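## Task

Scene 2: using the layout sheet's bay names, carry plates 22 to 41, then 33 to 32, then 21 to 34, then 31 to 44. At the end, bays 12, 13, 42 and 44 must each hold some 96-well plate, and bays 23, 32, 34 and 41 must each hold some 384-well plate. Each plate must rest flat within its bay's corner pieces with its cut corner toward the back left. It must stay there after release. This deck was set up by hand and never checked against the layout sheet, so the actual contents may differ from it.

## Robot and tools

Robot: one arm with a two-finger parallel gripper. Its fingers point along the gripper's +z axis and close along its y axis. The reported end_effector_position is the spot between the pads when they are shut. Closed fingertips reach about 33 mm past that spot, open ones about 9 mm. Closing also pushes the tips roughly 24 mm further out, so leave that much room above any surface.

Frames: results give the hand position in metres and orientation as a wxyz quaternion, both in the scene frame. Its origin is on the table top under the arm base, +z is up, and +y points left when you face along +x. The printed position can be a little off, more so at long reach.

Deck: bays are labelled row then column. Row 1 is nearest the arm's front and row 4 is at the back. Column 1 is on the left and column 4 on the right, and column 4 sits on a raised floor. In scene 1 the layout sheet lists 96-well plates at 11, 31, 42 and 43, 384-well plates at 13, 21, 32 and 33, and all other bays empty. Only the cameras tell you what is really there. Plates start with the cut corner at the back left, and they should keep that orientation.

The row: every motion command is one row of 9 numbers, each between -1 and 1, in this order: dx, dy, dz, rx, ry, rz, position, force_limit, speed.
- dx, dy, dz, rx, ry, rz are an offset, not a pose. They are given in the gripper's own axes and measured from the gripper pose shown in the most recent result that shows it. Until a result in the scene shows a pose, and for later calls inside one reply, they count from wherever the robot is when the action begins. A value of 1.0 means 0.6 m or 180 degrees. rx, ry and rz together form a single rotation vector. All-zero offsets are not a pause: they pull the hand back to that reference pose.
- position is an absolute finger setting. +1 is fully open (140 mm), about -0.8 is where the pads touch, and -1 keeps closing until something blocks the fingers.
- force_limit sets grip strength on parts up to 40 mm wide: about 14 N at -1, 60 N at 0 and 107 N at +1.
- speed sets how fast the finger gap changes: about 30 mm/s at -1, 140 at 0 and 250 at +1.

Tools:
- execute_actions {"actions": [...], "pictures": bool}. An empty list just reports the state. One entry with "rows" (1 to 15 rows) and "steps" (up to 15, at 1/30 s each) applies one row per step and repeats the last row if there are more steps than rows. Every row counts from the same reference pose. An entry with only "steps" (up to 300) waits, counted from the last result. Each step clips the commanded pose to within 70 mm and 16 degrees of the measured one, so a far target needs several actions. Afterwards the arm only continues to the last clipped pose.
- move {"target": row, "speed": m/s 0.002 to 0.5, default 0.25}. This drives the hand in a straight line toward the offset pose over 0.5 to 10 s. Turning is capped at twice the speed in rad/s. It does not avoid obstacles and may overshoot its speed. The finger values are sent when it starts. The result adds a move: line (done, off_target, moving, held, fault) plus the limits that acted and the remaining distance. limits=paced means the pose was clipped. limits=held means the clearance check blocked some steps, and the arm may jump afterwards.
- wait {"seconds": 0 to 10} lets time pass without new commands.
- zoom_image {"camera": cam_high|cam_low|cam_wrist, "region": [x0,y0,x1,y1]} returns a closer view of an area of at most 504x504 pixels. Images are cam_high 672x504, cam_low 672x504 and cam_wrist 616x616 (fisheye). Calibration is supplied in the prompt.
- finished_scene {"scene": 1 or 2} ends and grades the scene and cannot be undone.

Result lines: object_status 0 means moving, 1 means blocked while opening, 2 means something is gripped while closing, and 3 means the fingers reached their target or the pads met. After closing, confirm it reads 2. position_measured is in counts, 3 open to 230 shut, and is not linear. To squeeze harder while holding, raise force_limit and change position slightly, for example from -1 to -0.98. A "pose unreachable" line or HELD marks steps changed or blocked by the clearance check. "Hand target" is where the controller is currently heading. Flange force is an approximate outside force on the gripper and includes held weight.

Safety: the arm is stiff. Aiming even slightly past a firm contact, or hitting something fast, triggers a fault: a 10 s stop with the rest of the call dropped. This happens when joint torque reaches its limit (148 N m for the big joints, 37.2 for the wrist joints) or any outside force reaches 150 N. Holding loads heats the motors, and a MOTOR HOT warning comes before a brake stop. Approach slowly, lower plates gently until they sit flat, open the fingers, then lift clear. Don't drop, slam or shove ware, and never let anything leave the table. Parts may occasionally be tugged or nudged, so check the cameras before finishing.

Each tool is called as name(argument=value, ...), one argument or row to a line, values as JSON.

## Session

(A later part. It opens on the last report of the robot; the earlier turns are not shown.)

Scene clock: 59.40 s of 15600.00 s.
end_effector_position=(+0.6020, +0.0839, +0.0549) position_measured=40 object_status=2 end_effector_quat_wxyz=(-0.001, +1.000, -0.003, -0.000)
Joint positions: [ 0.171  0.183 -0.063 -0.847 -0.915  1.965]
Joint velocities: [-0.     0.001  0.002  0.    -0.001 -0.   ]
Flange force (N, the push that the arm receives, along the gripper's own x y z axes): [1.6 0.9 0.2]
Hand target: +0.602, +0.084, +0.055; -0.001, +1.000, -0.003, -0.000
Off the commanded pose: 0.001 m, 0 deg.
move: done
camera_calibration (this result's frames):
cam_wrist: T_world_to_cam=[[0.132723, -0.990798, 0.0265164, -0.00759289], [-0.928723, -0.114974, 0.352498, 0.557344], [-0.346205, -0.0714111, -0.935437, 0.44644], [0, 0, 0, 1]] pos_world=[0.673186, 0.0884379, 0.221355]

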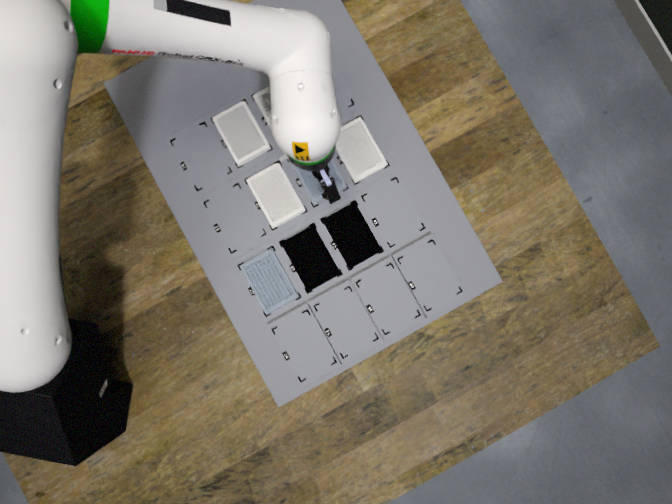

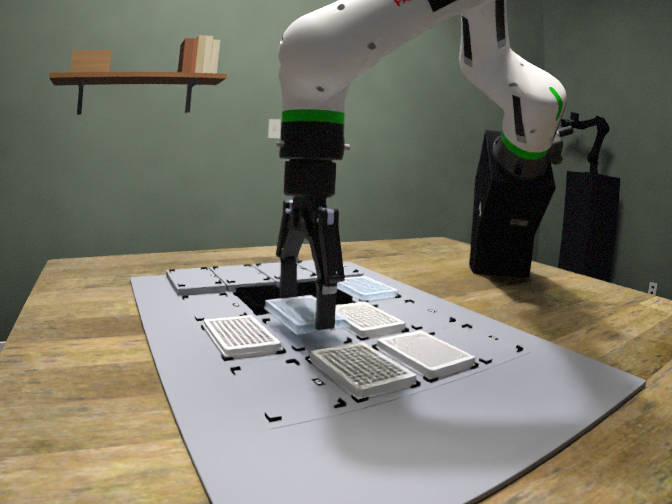

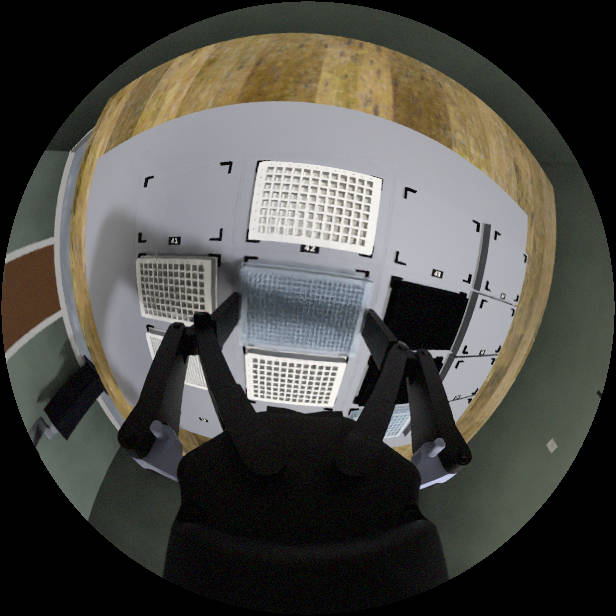

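move(
  target=[0, 0, 0.038, 0, 0, 0, -0.98, 0, -1],
  speed=0.04,
)

move(
  target=[0, 0, 0.001, 0, 0, 0, 1, 0, -0.3],
  speed=0.01,
)

zoom_image(
  camera="cam_wrist",
  region=[210, 240, 410, 380],
)

move(
  target=[-0.17867, 0.00085, 0.0013, 0, 0, 0, 1, 0, -0.3],
  speed=0.22,
)

move(
  target=[0, 0, 0, 0, 0, 0, -1, -0.7, -1],
  speed=0.01,
)

move(
  target=[0, 0, -0.0402, 0, 0, 0, -0.98, 0, -1],
  speed=0.08,
)

zoom_image(
  camera="cam_wrist",
  region=[220, 240, 280, 290],
)

zoom_image(
  camera="cam_wrist",
  region=[330, 250, 390, 300],
)

move(
  target=[-0.17867, 0.00085, 0, 0, 0, 0, -0.98, 0, -1],
  speed=0.22,
)

zoom_image(
  camera="cam_wrist",
  region=[220, 240, 280, 290],
)

zoom_image(
  camera="cam_wrist",
  region=[330, 250, 390, 300],
)

Scene clock: 71.60 s of 15600.00 s.
end_effector_position=(+0.6020, +0.0839, +0.0322) position_measured=40 object_status=2 end_effector_quat_wxyz=(-0.001, +1.000, -0.003, -0.000)
Joint positions: [ 0.197  0.219 -0.055 -0.858 -0.877  1.971]
Joint velocities: [-0.     0.001  0.001  0.001  0.001  0.   ]
Flange force (N, the push that the arm receives, along the gripper's own x y z axes): [1.0 1.5 0.3]
Hand target: +0.602, +0.084, +0.032; -0.001, +1.000, -0.003, -0.000
Off the commanded pose: 0.000 m, 0 deg.
After step 90, 8.37 s passed at rest.
move: done
camera_calibration (this result's frames):
cam_wrist: T_world_to_cam=[[0.132714, -0.990798, 0.0265655, -0.0069703], [-0.928729, -0.114949, 0.35249, 0.56538], [-0.346193, -0.0714526, -0.935438, 0.425188], [0, 0, 0, 1]] pos_world=[0.673207, 0.0884646, 0.198632]

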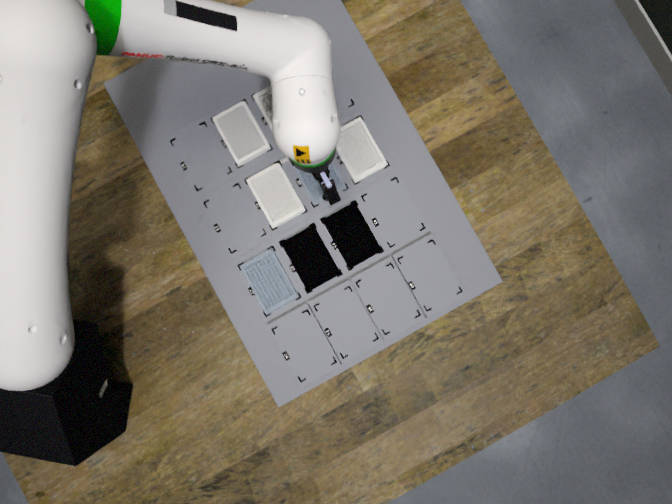

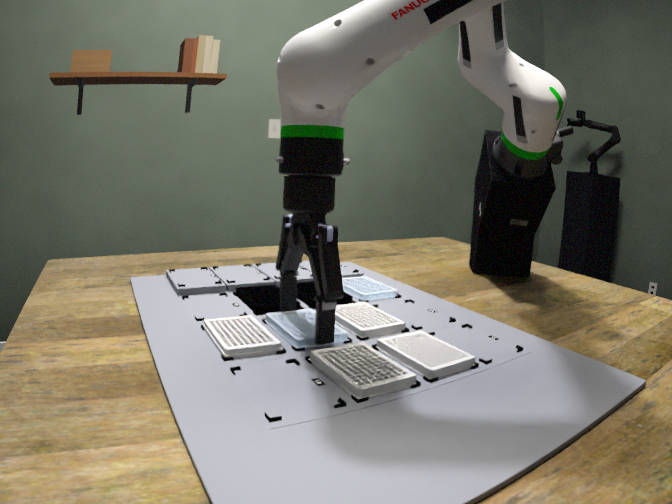

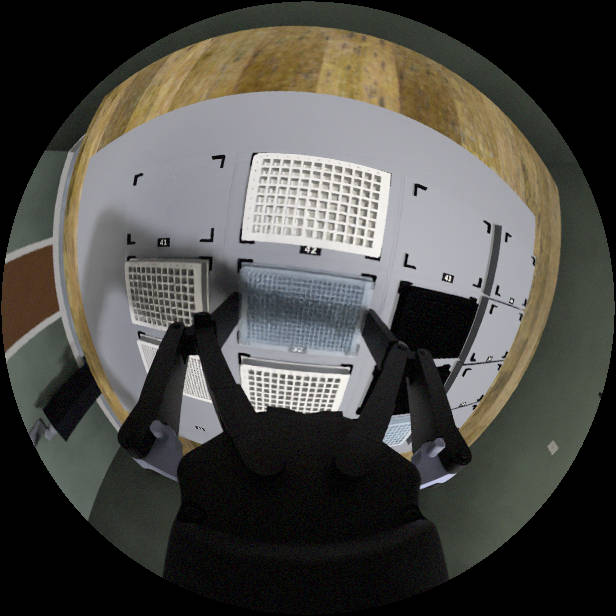

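Scene clock: 72.30 s of 15600.00 s.
end_effector_position=(+0.6020, +0.0839, +0.0316) position_measured=3 object_status=3 end_effector_quat_wxyz=(-0.001, +1.000, -0.003, -0.000)
Joint positions: [ 0.197  0.22  -0.055 -0.858 -0.876  1.971]
Joint velocities: [ 0.     0.    -0.001  0.001  0.001  0.   ]
Flange force (N, the push that the arm receives, along the gripper's own x y z axes): [1.3 2.5 0.5]
Hand target: +0.602, +0.084, +0.032; -0.001, +1.000, -0.003, -0.000
Off the commanded pose: 0.000 m, 0 deg.
move: done
camera_calibration (this result's frames):
cam_wrist: T_world_to_cam=[[0.132714, -0.990798, 0.0265666, -0.00695389], [-0.928729, -0.114949, 0.352489, 0.565592], [-0.346192, -0.0714535, -0.935439, 0.42463], [0, 0, 0, 1]] pos_world=[0.673208, 0.0884655, 0.198035]

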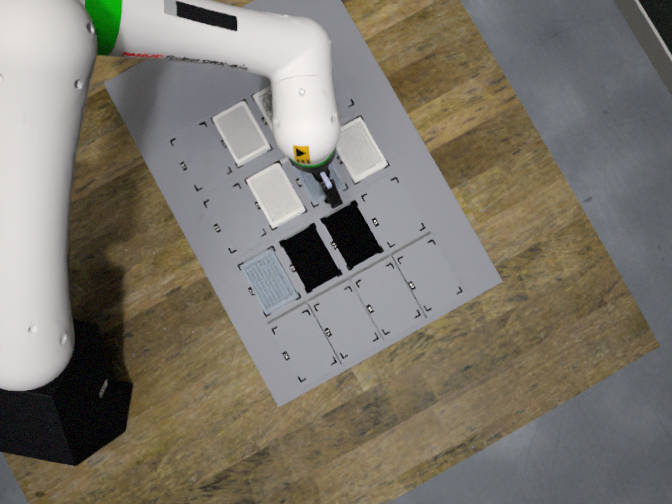

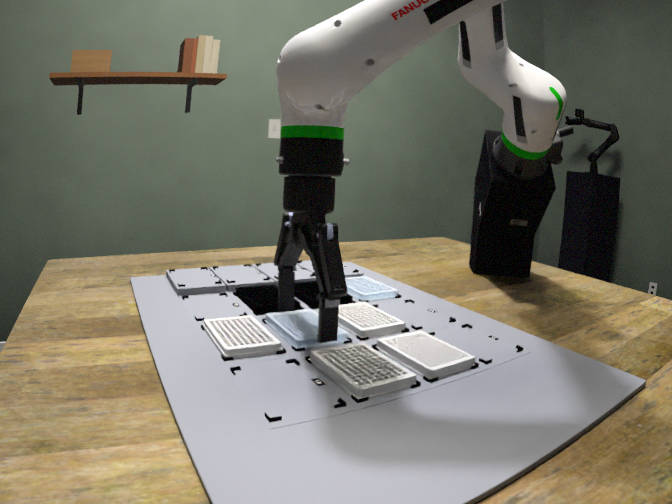

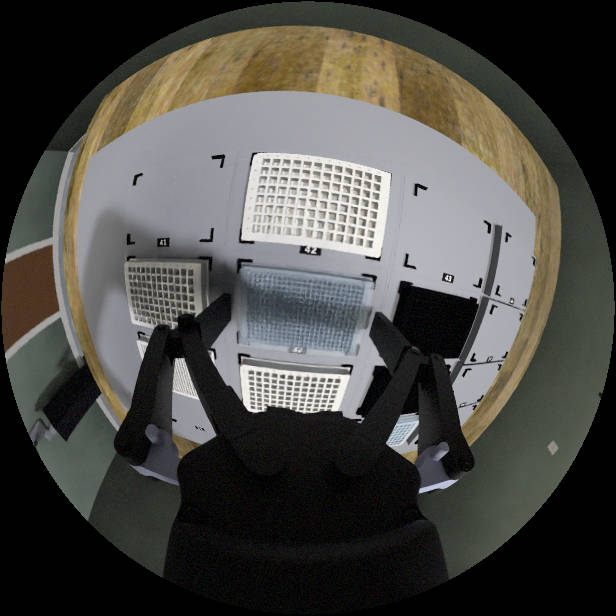

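Region (210, 240, 410, 380) of cam_wrist's 616x616 image, scaled by 2.520, with more detail than that image has; it fills the top 353 rows of this view, and the rest is white.

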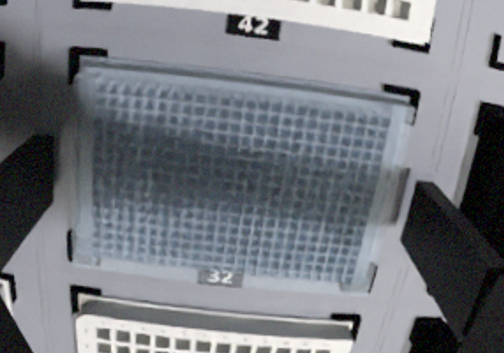

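Scene clock: 73.23 s of 15600.00 s.
end_effector_position=(+0.4947, +0.0836, +0.0308) position_measured=3 object_status=3 end_effector_quat_wxyz=(-0.001, +1.000, -0.003, -0.000)
Joint positions: [ 0.224  0.078 -0.338 -0.956 -0.769  2.101]
Joint velocities: [ 0.    -0.001 -0.     0.     0.001  0.001]
Flange force (N, the push that the arm receives, along the gripper's own x y z axes): [0.3 2.2 -0.5]
Hand target: +0.495, +0.084, +0.031; -0.001, +1.000, -0.003, -0.000
Off the commanded pose: 0.000 m, 0 deg.
move: done
camera_calibration (this result's frames):
cam_wrist: T_world_to_cam=[[0.132729, -0.990796, 0.0265611, 0.00702291], [-0.928742, -0.114968, 0.35245, 0.466274], [-0.346153, -0.0714488, -0.935454, 0.386691], [0, 0, 0, 1]] pos_world=[0.56597, 0.0881933, 0.197206]

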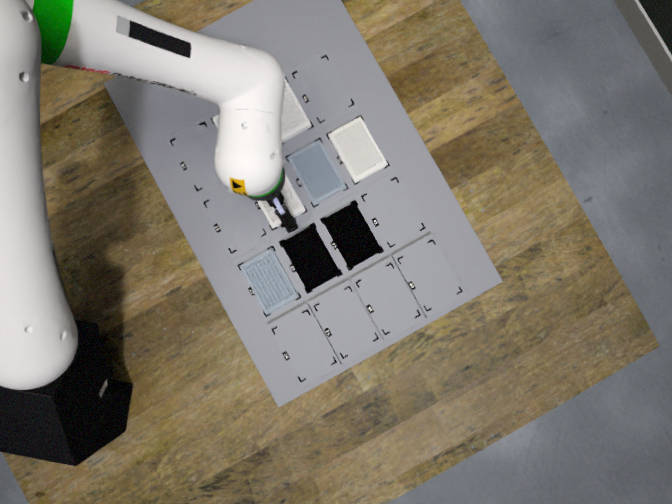

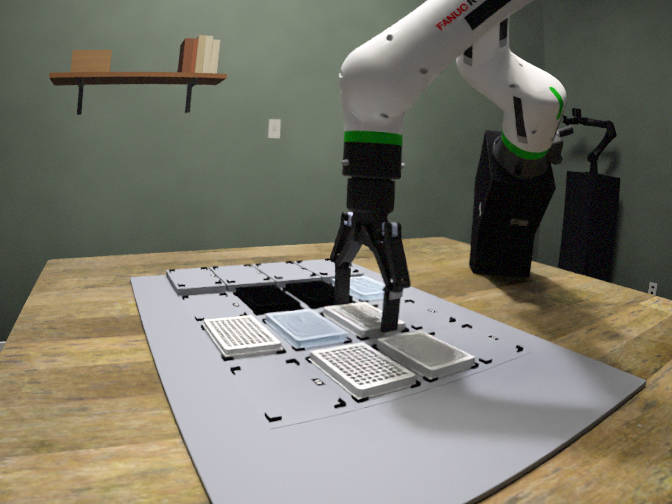

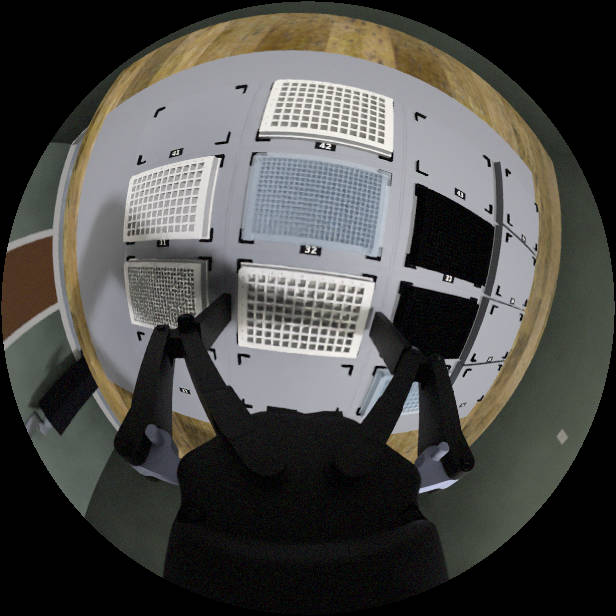

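Scene clock: 74.13 s of 15600.00 s.
end_effector_position=(+0.4948, +0.0837, +0.0308) position_measured=36 object_status=2 end_effector_quat_wxyz=(-0.001, +1.000, -0.003, -0.000)
Joint positions: [ 0.224  0.078 -0.338 -0.956 -0.769  2.101]
Joint velocities: [ 0.001  0.    -0.    -0.    -0.     0.   ]
Flange force (N, the push that the arm receives, along the gripper's own x y z axes): [-3.2 1.4 -23.9]
Hand target: +0.495, +0.084, +0.031; -0.001, +1.000, -0.003, -0.000
Off the commanded pose: 0.000 m, 0 deg.
move: done
camera_calibration (this result's frames):
cam_wrist: T_world_to_cam=[[0.132801, -0.990787, 0.0265437, 0.00702401], [-0.92877, -0.115049, 0.352348, 0.466318], [-0.346048, -0.0714452, -0.935493, 0.386694], [0, 0, 0, 1]] pos_world=[0.565985, 0.0882362, 0.197257]

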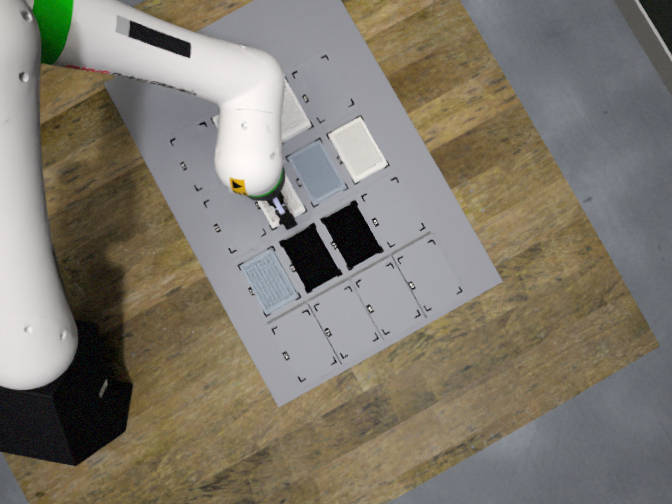

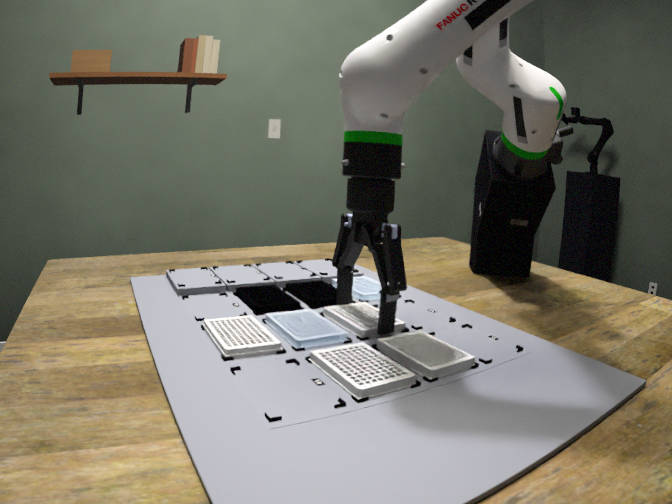

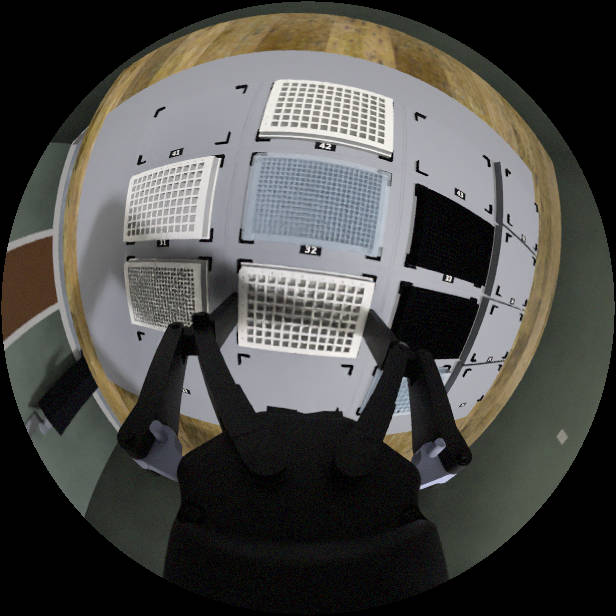

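Scene clock: 74.90 s of 15600.00 s.
end_effector_position=(+0.4947, +0.0836, +0.0549) position_measured=40 object_status=2 end_effector_quat_wxyz=(-0.001, +1.000, -0.003, -0.000)
Joint positions: [ 0.194  0.03  -0.35  -0.931 -0.813  2.082]
Joint velocities: [-0.001 -0.001 -0.001  0.003 -0.    -0.   ]
Flange force (N, the push that the arm receives, along the gripper's own x y z axes): [1.0 2.2 0.8]
Hand target: +0.495, +0.084, +0.055; -0.001, +1.000, -0.003, -0.000
Off the commanded pose: 0.000 m, 0 deg.
move: done
camera_calibration (this result's frames):
cam_wrist: T_world_to_cam=[[0.132806, -0.990788, 0.026492, 0.00636183], [-0.928761, -0.115071, 0.352366, 0.457809], [-0.346072, -0.0714013, -0.935487, 0.409179], [0, 0, 0, 1]] pos_world=[0.565955, 0.0881995, 0.221297]

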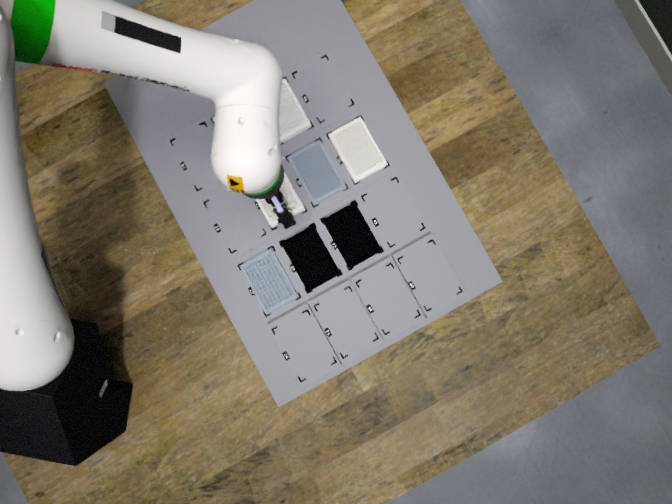

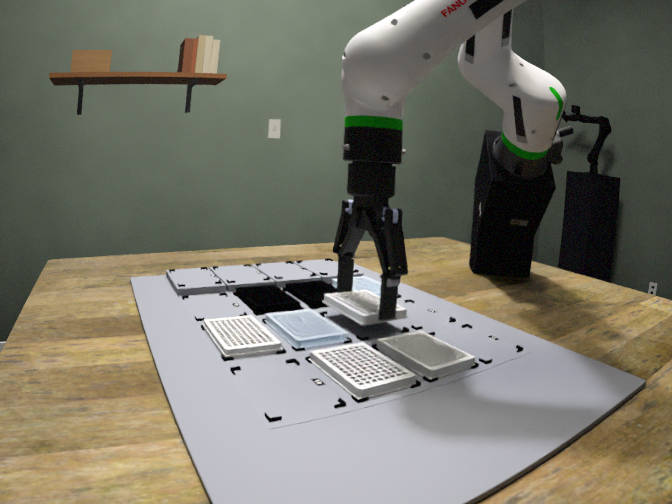

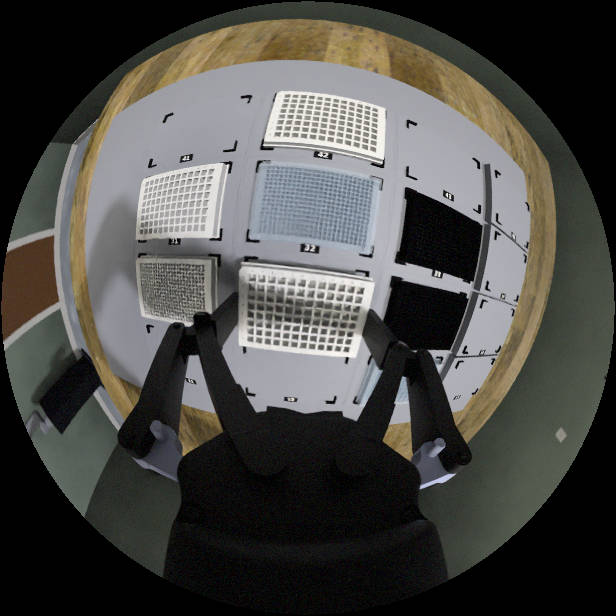

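Region (220, 240, 280, 290) of cam_wrist's 616x616 image, scaled by 8.400, with more detail than that image has.

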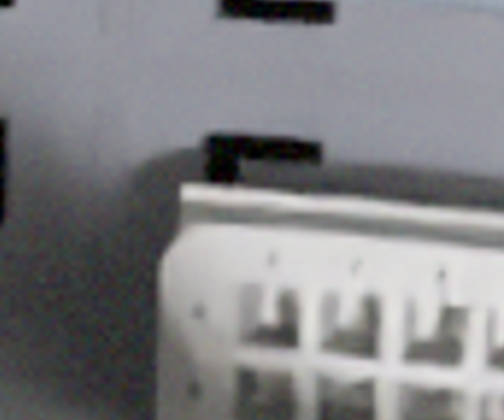

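Region (330, 250, 390, 300) of cam_wrist's 616x616 image, scaled by 8.400, with more detail than that image has.

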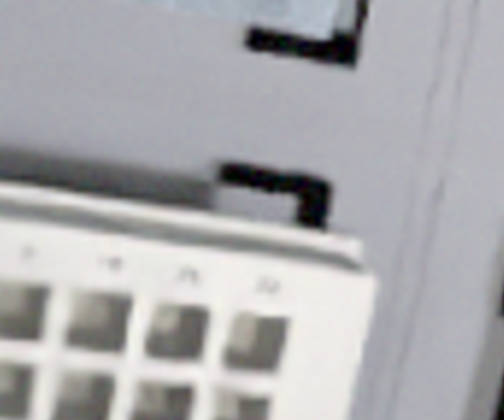

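Scene clock: 75.83 s of 15600.00 s.
end_effector_position=(+0.3876, +0.0833, +0.0548) position_measured=40 object_status=2 end_effector_quat_wxyz=(-0.001, +1.000, -0.003, -0.000)
Joint positions: [ 0.225 -0.111 -0.611 -1.032 -0.722  2.204]
Joint velocities: [-0.    -0.001 -0.003 -0.001  0.002  0.001]
Flange force (N, the push that the arm receives, along the gripper's own x y z axes): [-1.2 3.1 0.9]
Hand target: +0.388, +0.083, +0.055; -0.001, +1.000, -0.003, -0.000
Off the commanded pose: 0.000 m, 0 deg.
move: done
camera_calibration (this result's frames):
cam_wrist: T_world_to_cam=[[0.132799, -0.990788, 0.0265232, 0.0202732], [-0.928786, -0.115058, 0.352305, 0.358243], [-0.346008, -0.0714202, -0.935509, 0.371991], [0, 0, 0, 1]] pos_world=[0.45875, 0.0878728, 0.221253]

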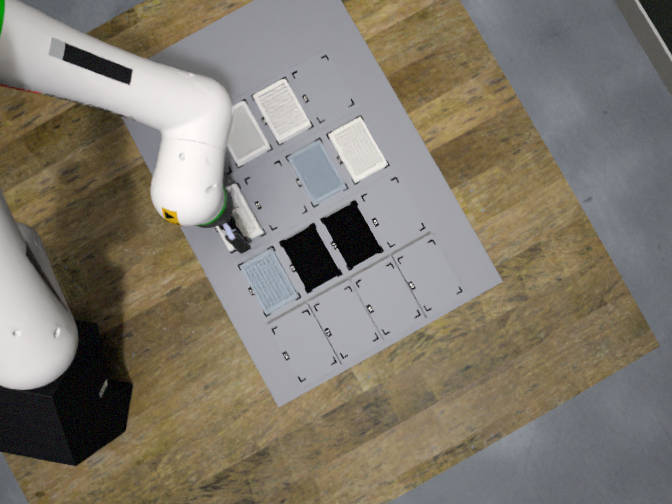

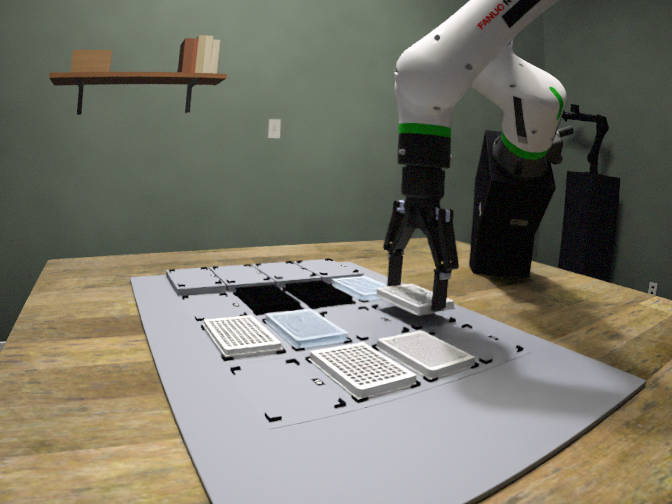

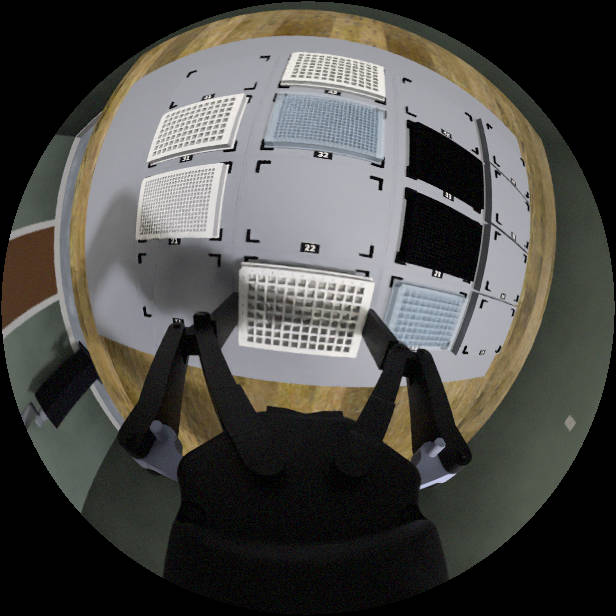

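Region (220, 240, 280, 290) of cam_wrist's 616x616 image, scaled by 8.400, with more detail than that image has.

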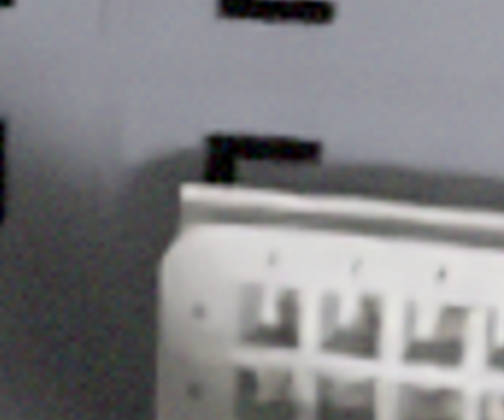

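Region (330, 250, 390, 300) of cam_wrist's 616x616 image, scaled by 8.400, with more detail than that image has.

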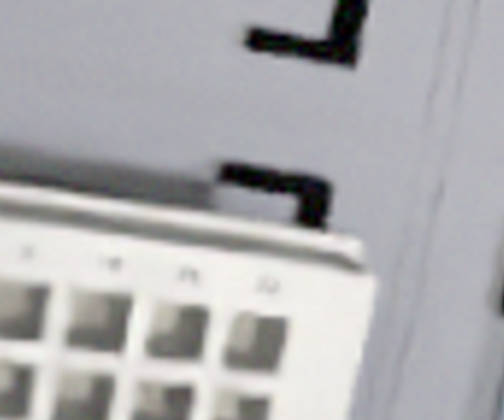

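move(
  target=[0, 0, 0.0381, 0, 0, 0, -0.98, 0, -1],
  speed=0.04,
)

move(
  target=[0, 0, 0.001, 0, 0, 0, 1, 0, -0.3],
  speed=0.01,
)

move(
  target=[0, 0, -0.0177, 0, 0, 0, 1, 0, -0.3],
  speed=0.08,
)

zoom_image(
  camera="cam_wrist",
  region=[210, 240, 410, 380],
)

move(
  target=[0.1773, -0.2744, 0, 0, 0, 0, 1, 0, -0.3],
  speed=0.22,
)

move(
  target=[0, 0, 0.0187, 0, 0, 0, 1, 0, -0.3],
  speed=0.08,
)

zoom_image(
  camera="cam_wrist",
  region=[220, 240, 280, 290],
)

zoom_image(
  camera="cam_wrist",
  region=[330, 250, 390, 300],
)

Scene clock: 82.57 s of 15600.00 s.
end_effector_position=(+0.3876, +0.0834, +0.0321) position_measured=40 object_status=2 end_effector_quat_wxyz=(-0.001, +1.000, -0.003, -0.000)
Joint positions: [ 0.252 -0.049 -0.594 -1.079 -0.68   2.248]
Joint velocities: [-0.     0.001  0.001  0.    -0.002  0.001]
Flange force (N, the push that the arm receives, along the gripper's own x y z axes): [-0.6 2.6 0.0]
Hand target: +0.388, +0.083, +0.032; -0.001, +1.000, -0.003, -0.000
Off the commanded pose: 0.000 m, 0 deg.
After step 90, 2.87 s passed at rest.
move: done
camera_calibration (this result's frames):
cam_wrist: T_world_to_cam=[[0.132789, -0.990788, 0.0265723, 0.020917], [-0.9288, -0.115033, 0.352276, 0.366311], [-0.345974, -0.0714588, -0.935519, 0.350691], [0, 0, 0, 1]] pos_world=[0.458782, 0.0879223, 0.198479]

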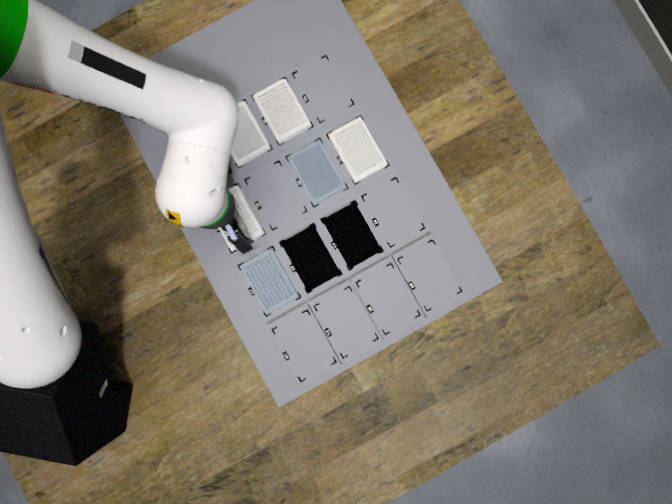

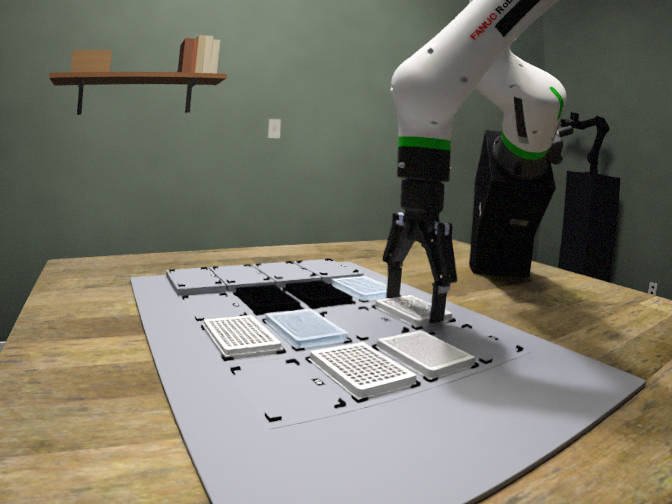

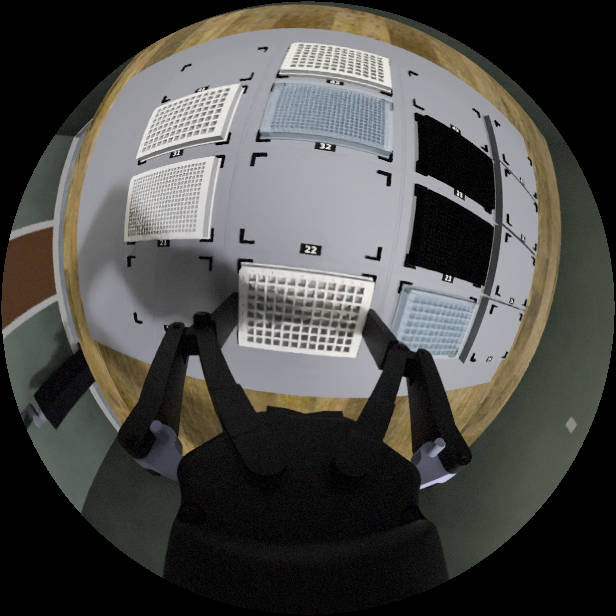

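Scene clock: 83.27 s of 15600.00 s.
end_effector_position=(+0.3876, +0.0834, +0.0315) position_measured=3 object_status=3 end_effector_quat_wxyz=(-0.001, +1.000, -0.003, -0.000)
Joint positions: [ 0.252 -0.047 -0.594 -1.08  -0.679  2.249]
Joint velocities: [-0.001  0.    -0.001 -0.    -0.001  0.   ]
Flange force (N, the push that the arm receives, along the gripper's own x y z axes): [0.7 4.6 0.7]
Hand target: +0.388, +0.083, +0.031; -0.001, +1.000, -0.003, -0.000
Off the commanded pose: 0.000 m, 0 deg.
move: done
camera_calibration (this result's frames):
cam_wrist: T_world_to_cam=[[0.132789, -0.990788, 0.0265738, 0.0209339], [-0.9288, -0.115033, 0.352275, 0.366523], [-0.345973, -0.07146, -0.935519, 0.350133], [0, 0, 0, 1]] pos_world=[0.458783, 0.0879237, 0.197883]

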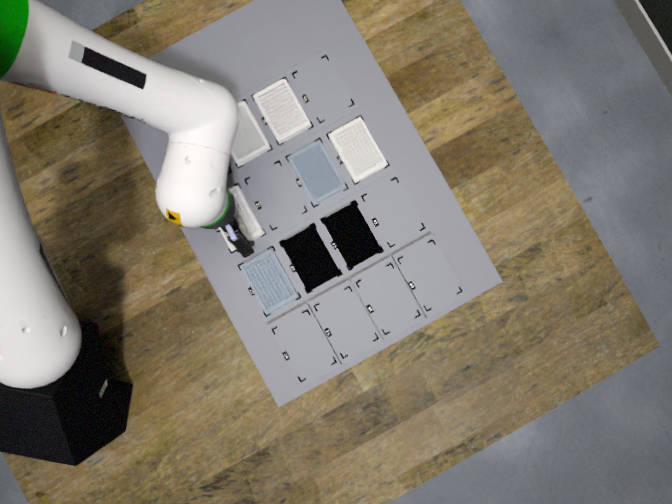

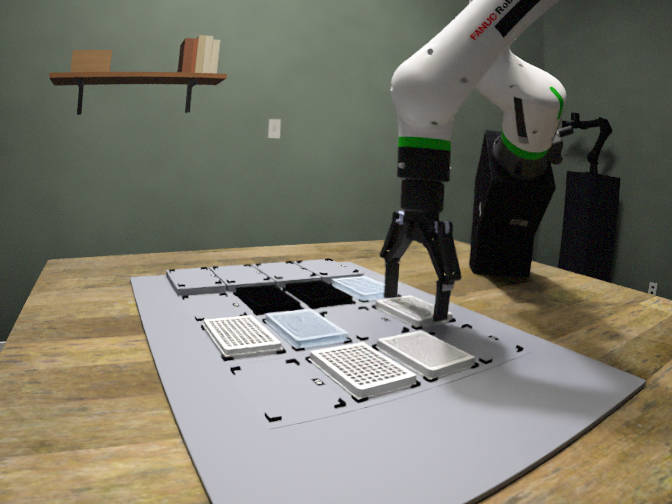

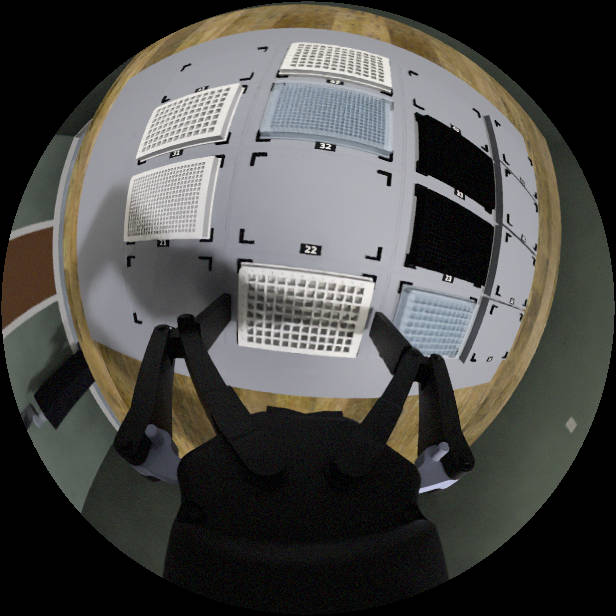

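Scene clock: 83.97 s of 15600.00 s.
end_effector_position=(+0.3876, +0.0833, +0.0420) position_measured=3 object_status=3 end_effector_quat_wxyz=(-0.001, +1.000, -0.003, -0.000)
Joint positions: [ 0.241 -0.076 -0.602 -1.058 -0.698  2.228]
Joint velocities: [-0.001 -0.001 -0.002  0.001 -0.001 -0.002]
Flange force (N, the push that the arm receives, along the gripper's own x y z axes): [0.2 3.1 -0.4]
Hand target: +0.388, +0.083, +0.042; -0.001, +1.000, -0.003, -0.000
Off the commanded pose: 0.000 m, 0 deg.
move: done
camera_calibration (this result's frames):
cam_wrist: T_world_to_cam=[[0.132791, -0.990788, 0.0265485, 0.0206358], [-0.928793, -0.115042, 0.352291, 0.362777], [-0.345991, -0.0714391, -0.935514, 0.360015], [0, 0, 0, 1]] pos_world=[0.458766, 0.0878995, 0.208448]

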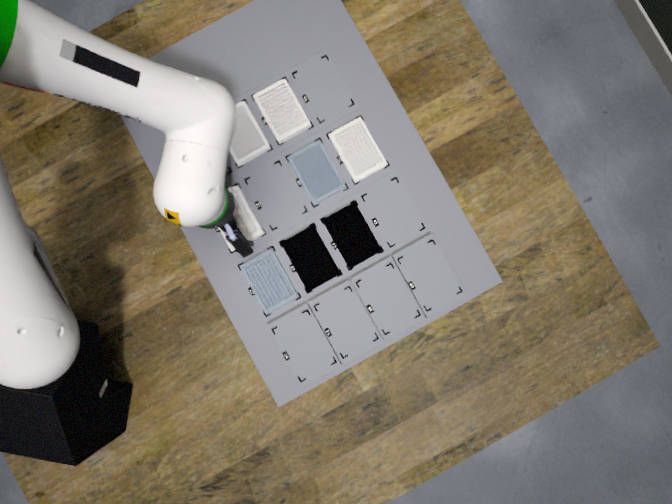

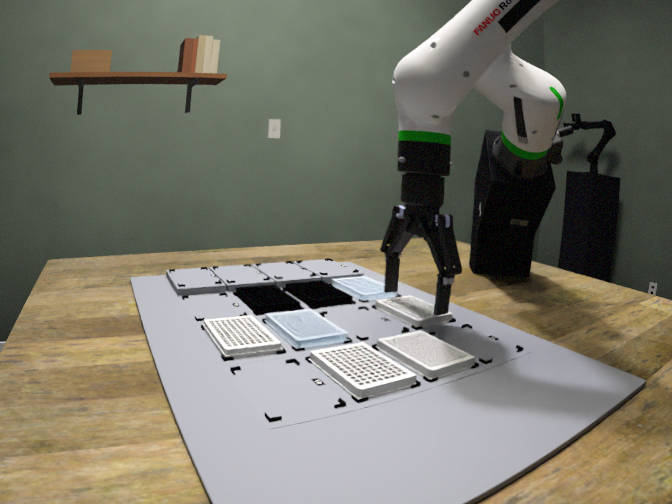

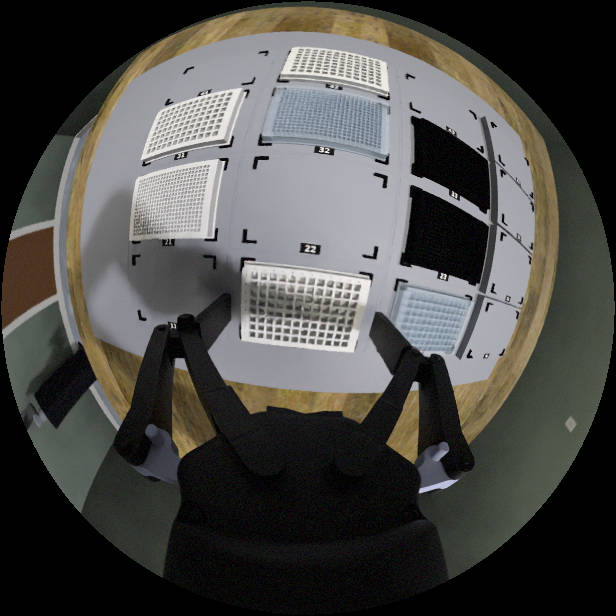

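Region (210, 240, 410, 380) of cam_wrist's 616x616 image, scaled by 2.520, with more detail than that image has; it fills the top 353 rows of this view, and the rest is white.

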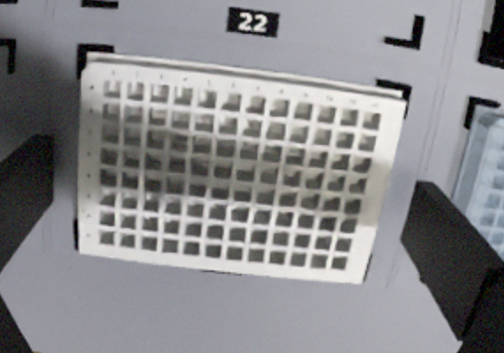

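Scene clock: 85.33 s of 15600.00 s.
end_effector_position=(+0.4943, +0.2470, +0.0422) position_measured=3 object_status=3 end_effector_quat_wxyz=(-0.001, +1.000, -0.003, -0.001)
Joint positions: [ 0.675 -0.151 -0.38  -0.548 -0.603  1.401]
Joint velocities: [ 0.007 -0.004 -0.005  0.014  0.005 -0.017]
Flange force (N, the push that the arm receives, along the gripper's own x y z axes): [3.7 5.8 1.5]
Hand target: +0.494, +0.247, +0.042; -0.001, +1.000, -0.003, -0.001
Off the commanded pose: 0.001 m, 0 deg.
move: done
camera_calibration (this result's frames):
cam_wrist: T_world_to_cam=[[0.133032, -0.990738, 0.0272203, 0.16842], [-0.92852, -0.114978, 0.353029, 0.480436], [-0.34663, -0.0722388, -0.935216, 0.409321], [0, 0, 0, 1]] pos_world=[0.565572, 0.251669, 0.208611]

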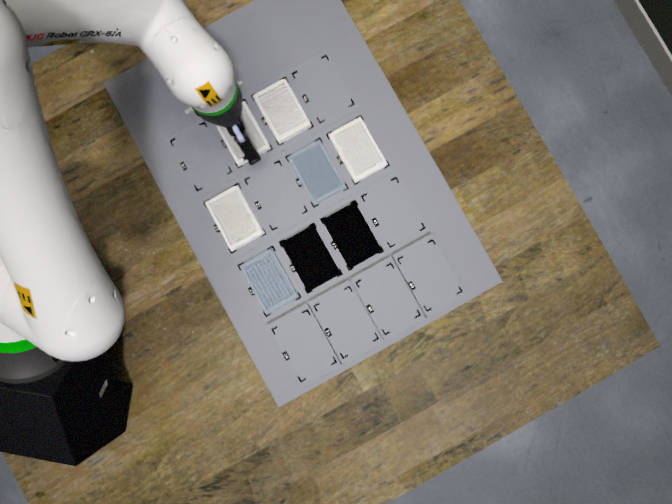

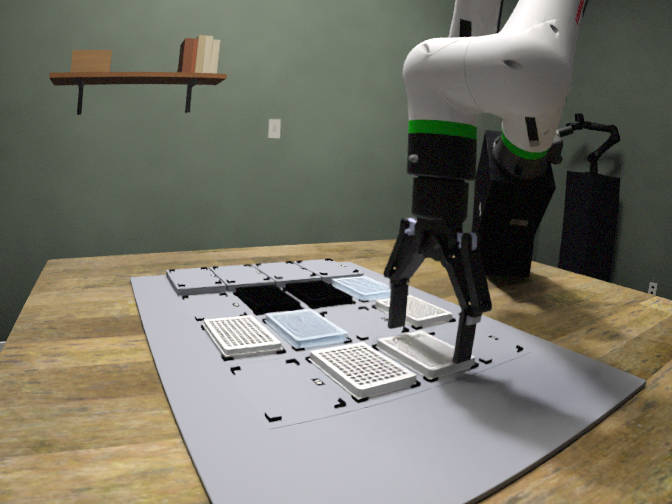

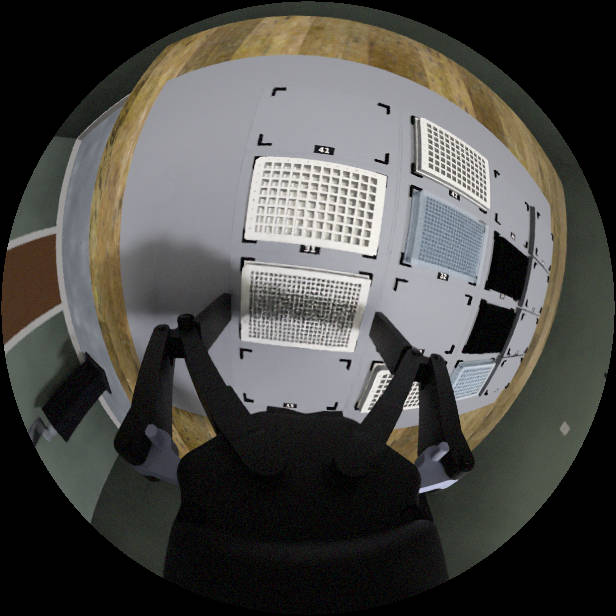

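Scene clock: 86.03 s of 15600.00 s.
end_effector_position=(+0.4943, +0.2470, +0.0311) position_measured=3 object_status=3 end_effector_quat_wxyz=(-0.001, +1.000, -0.003, -0.001)
Joint positions: [ 0.683 -0.125 -0.374 -0.556 -0.582  1.408]
Joint velocities: [-0.     0.001 -0.    -0.002  0.001  0.001]
Flange force (N, the push that the arm receives, along the gripper's own x y z axes): [4.9 4.4 2.3]
Hand target: +0.494, +0.247, +0.031; -0.001, +1.000, -0.003, -0.001
Off the commanded pose: 0.000 m, 0 deg.
move: done
camera_calibration (this result's frames):
cam_wrist: T_world_to_cam=[[0.133031, -0.990737, 0.0272391, 0.168741], [-0.928528, -0.114972, 0.353011, 0.484399], [-0.346609, -0.0722537, -0.935223, 0.398876], [0, 0, 0, 1]] pos_world=[0.565584, 0.251691, 0.197444]

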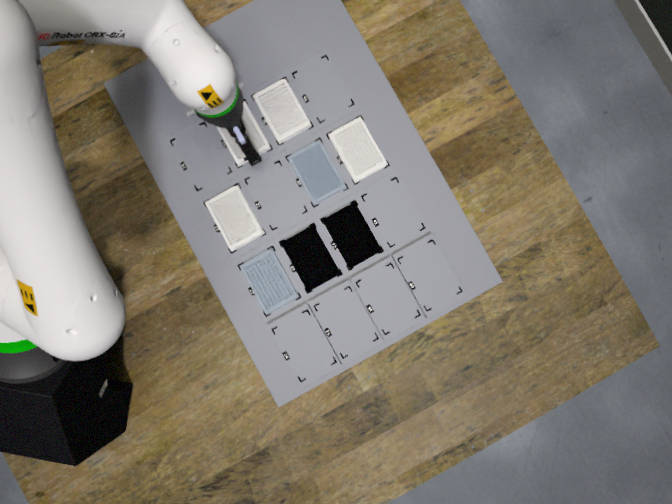

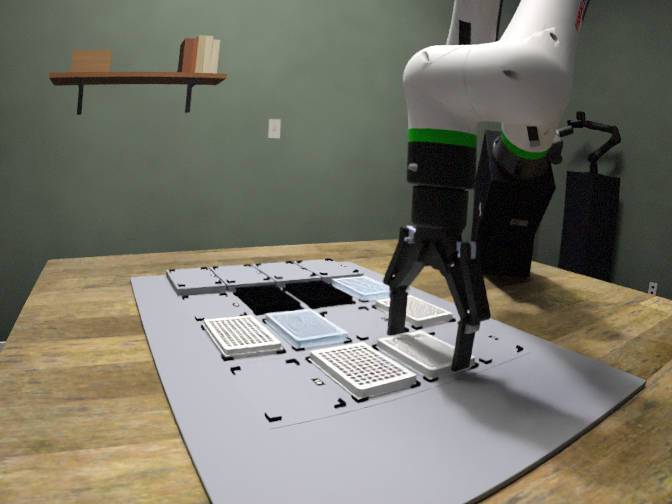

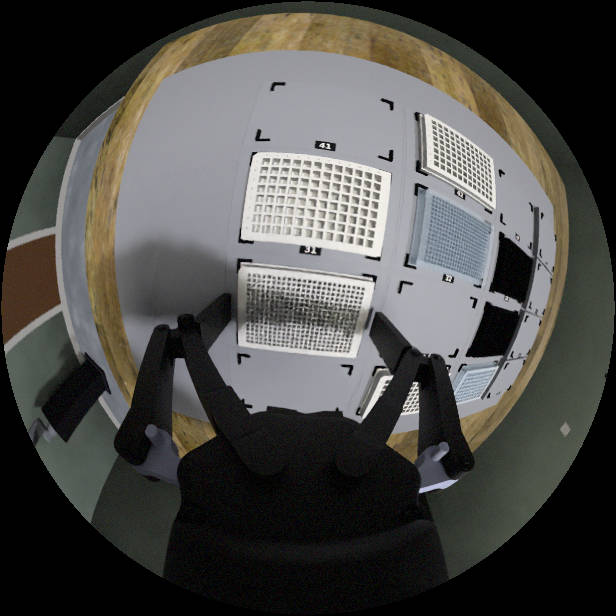

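Region (220, 240, 280, 290) of cam_wrist's 616x616 image, scaled by 8.400, with more detail than that image has.

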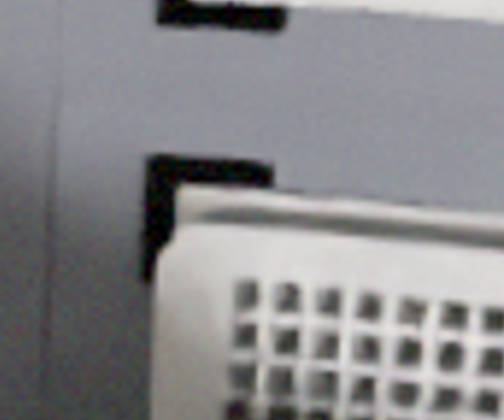

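Region (330, 250, 390, 300) of cam_wrist's 616x616 image, scaled by 8.400, with more detail than that image has.

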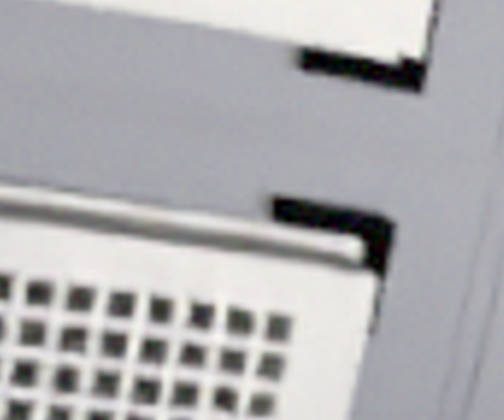

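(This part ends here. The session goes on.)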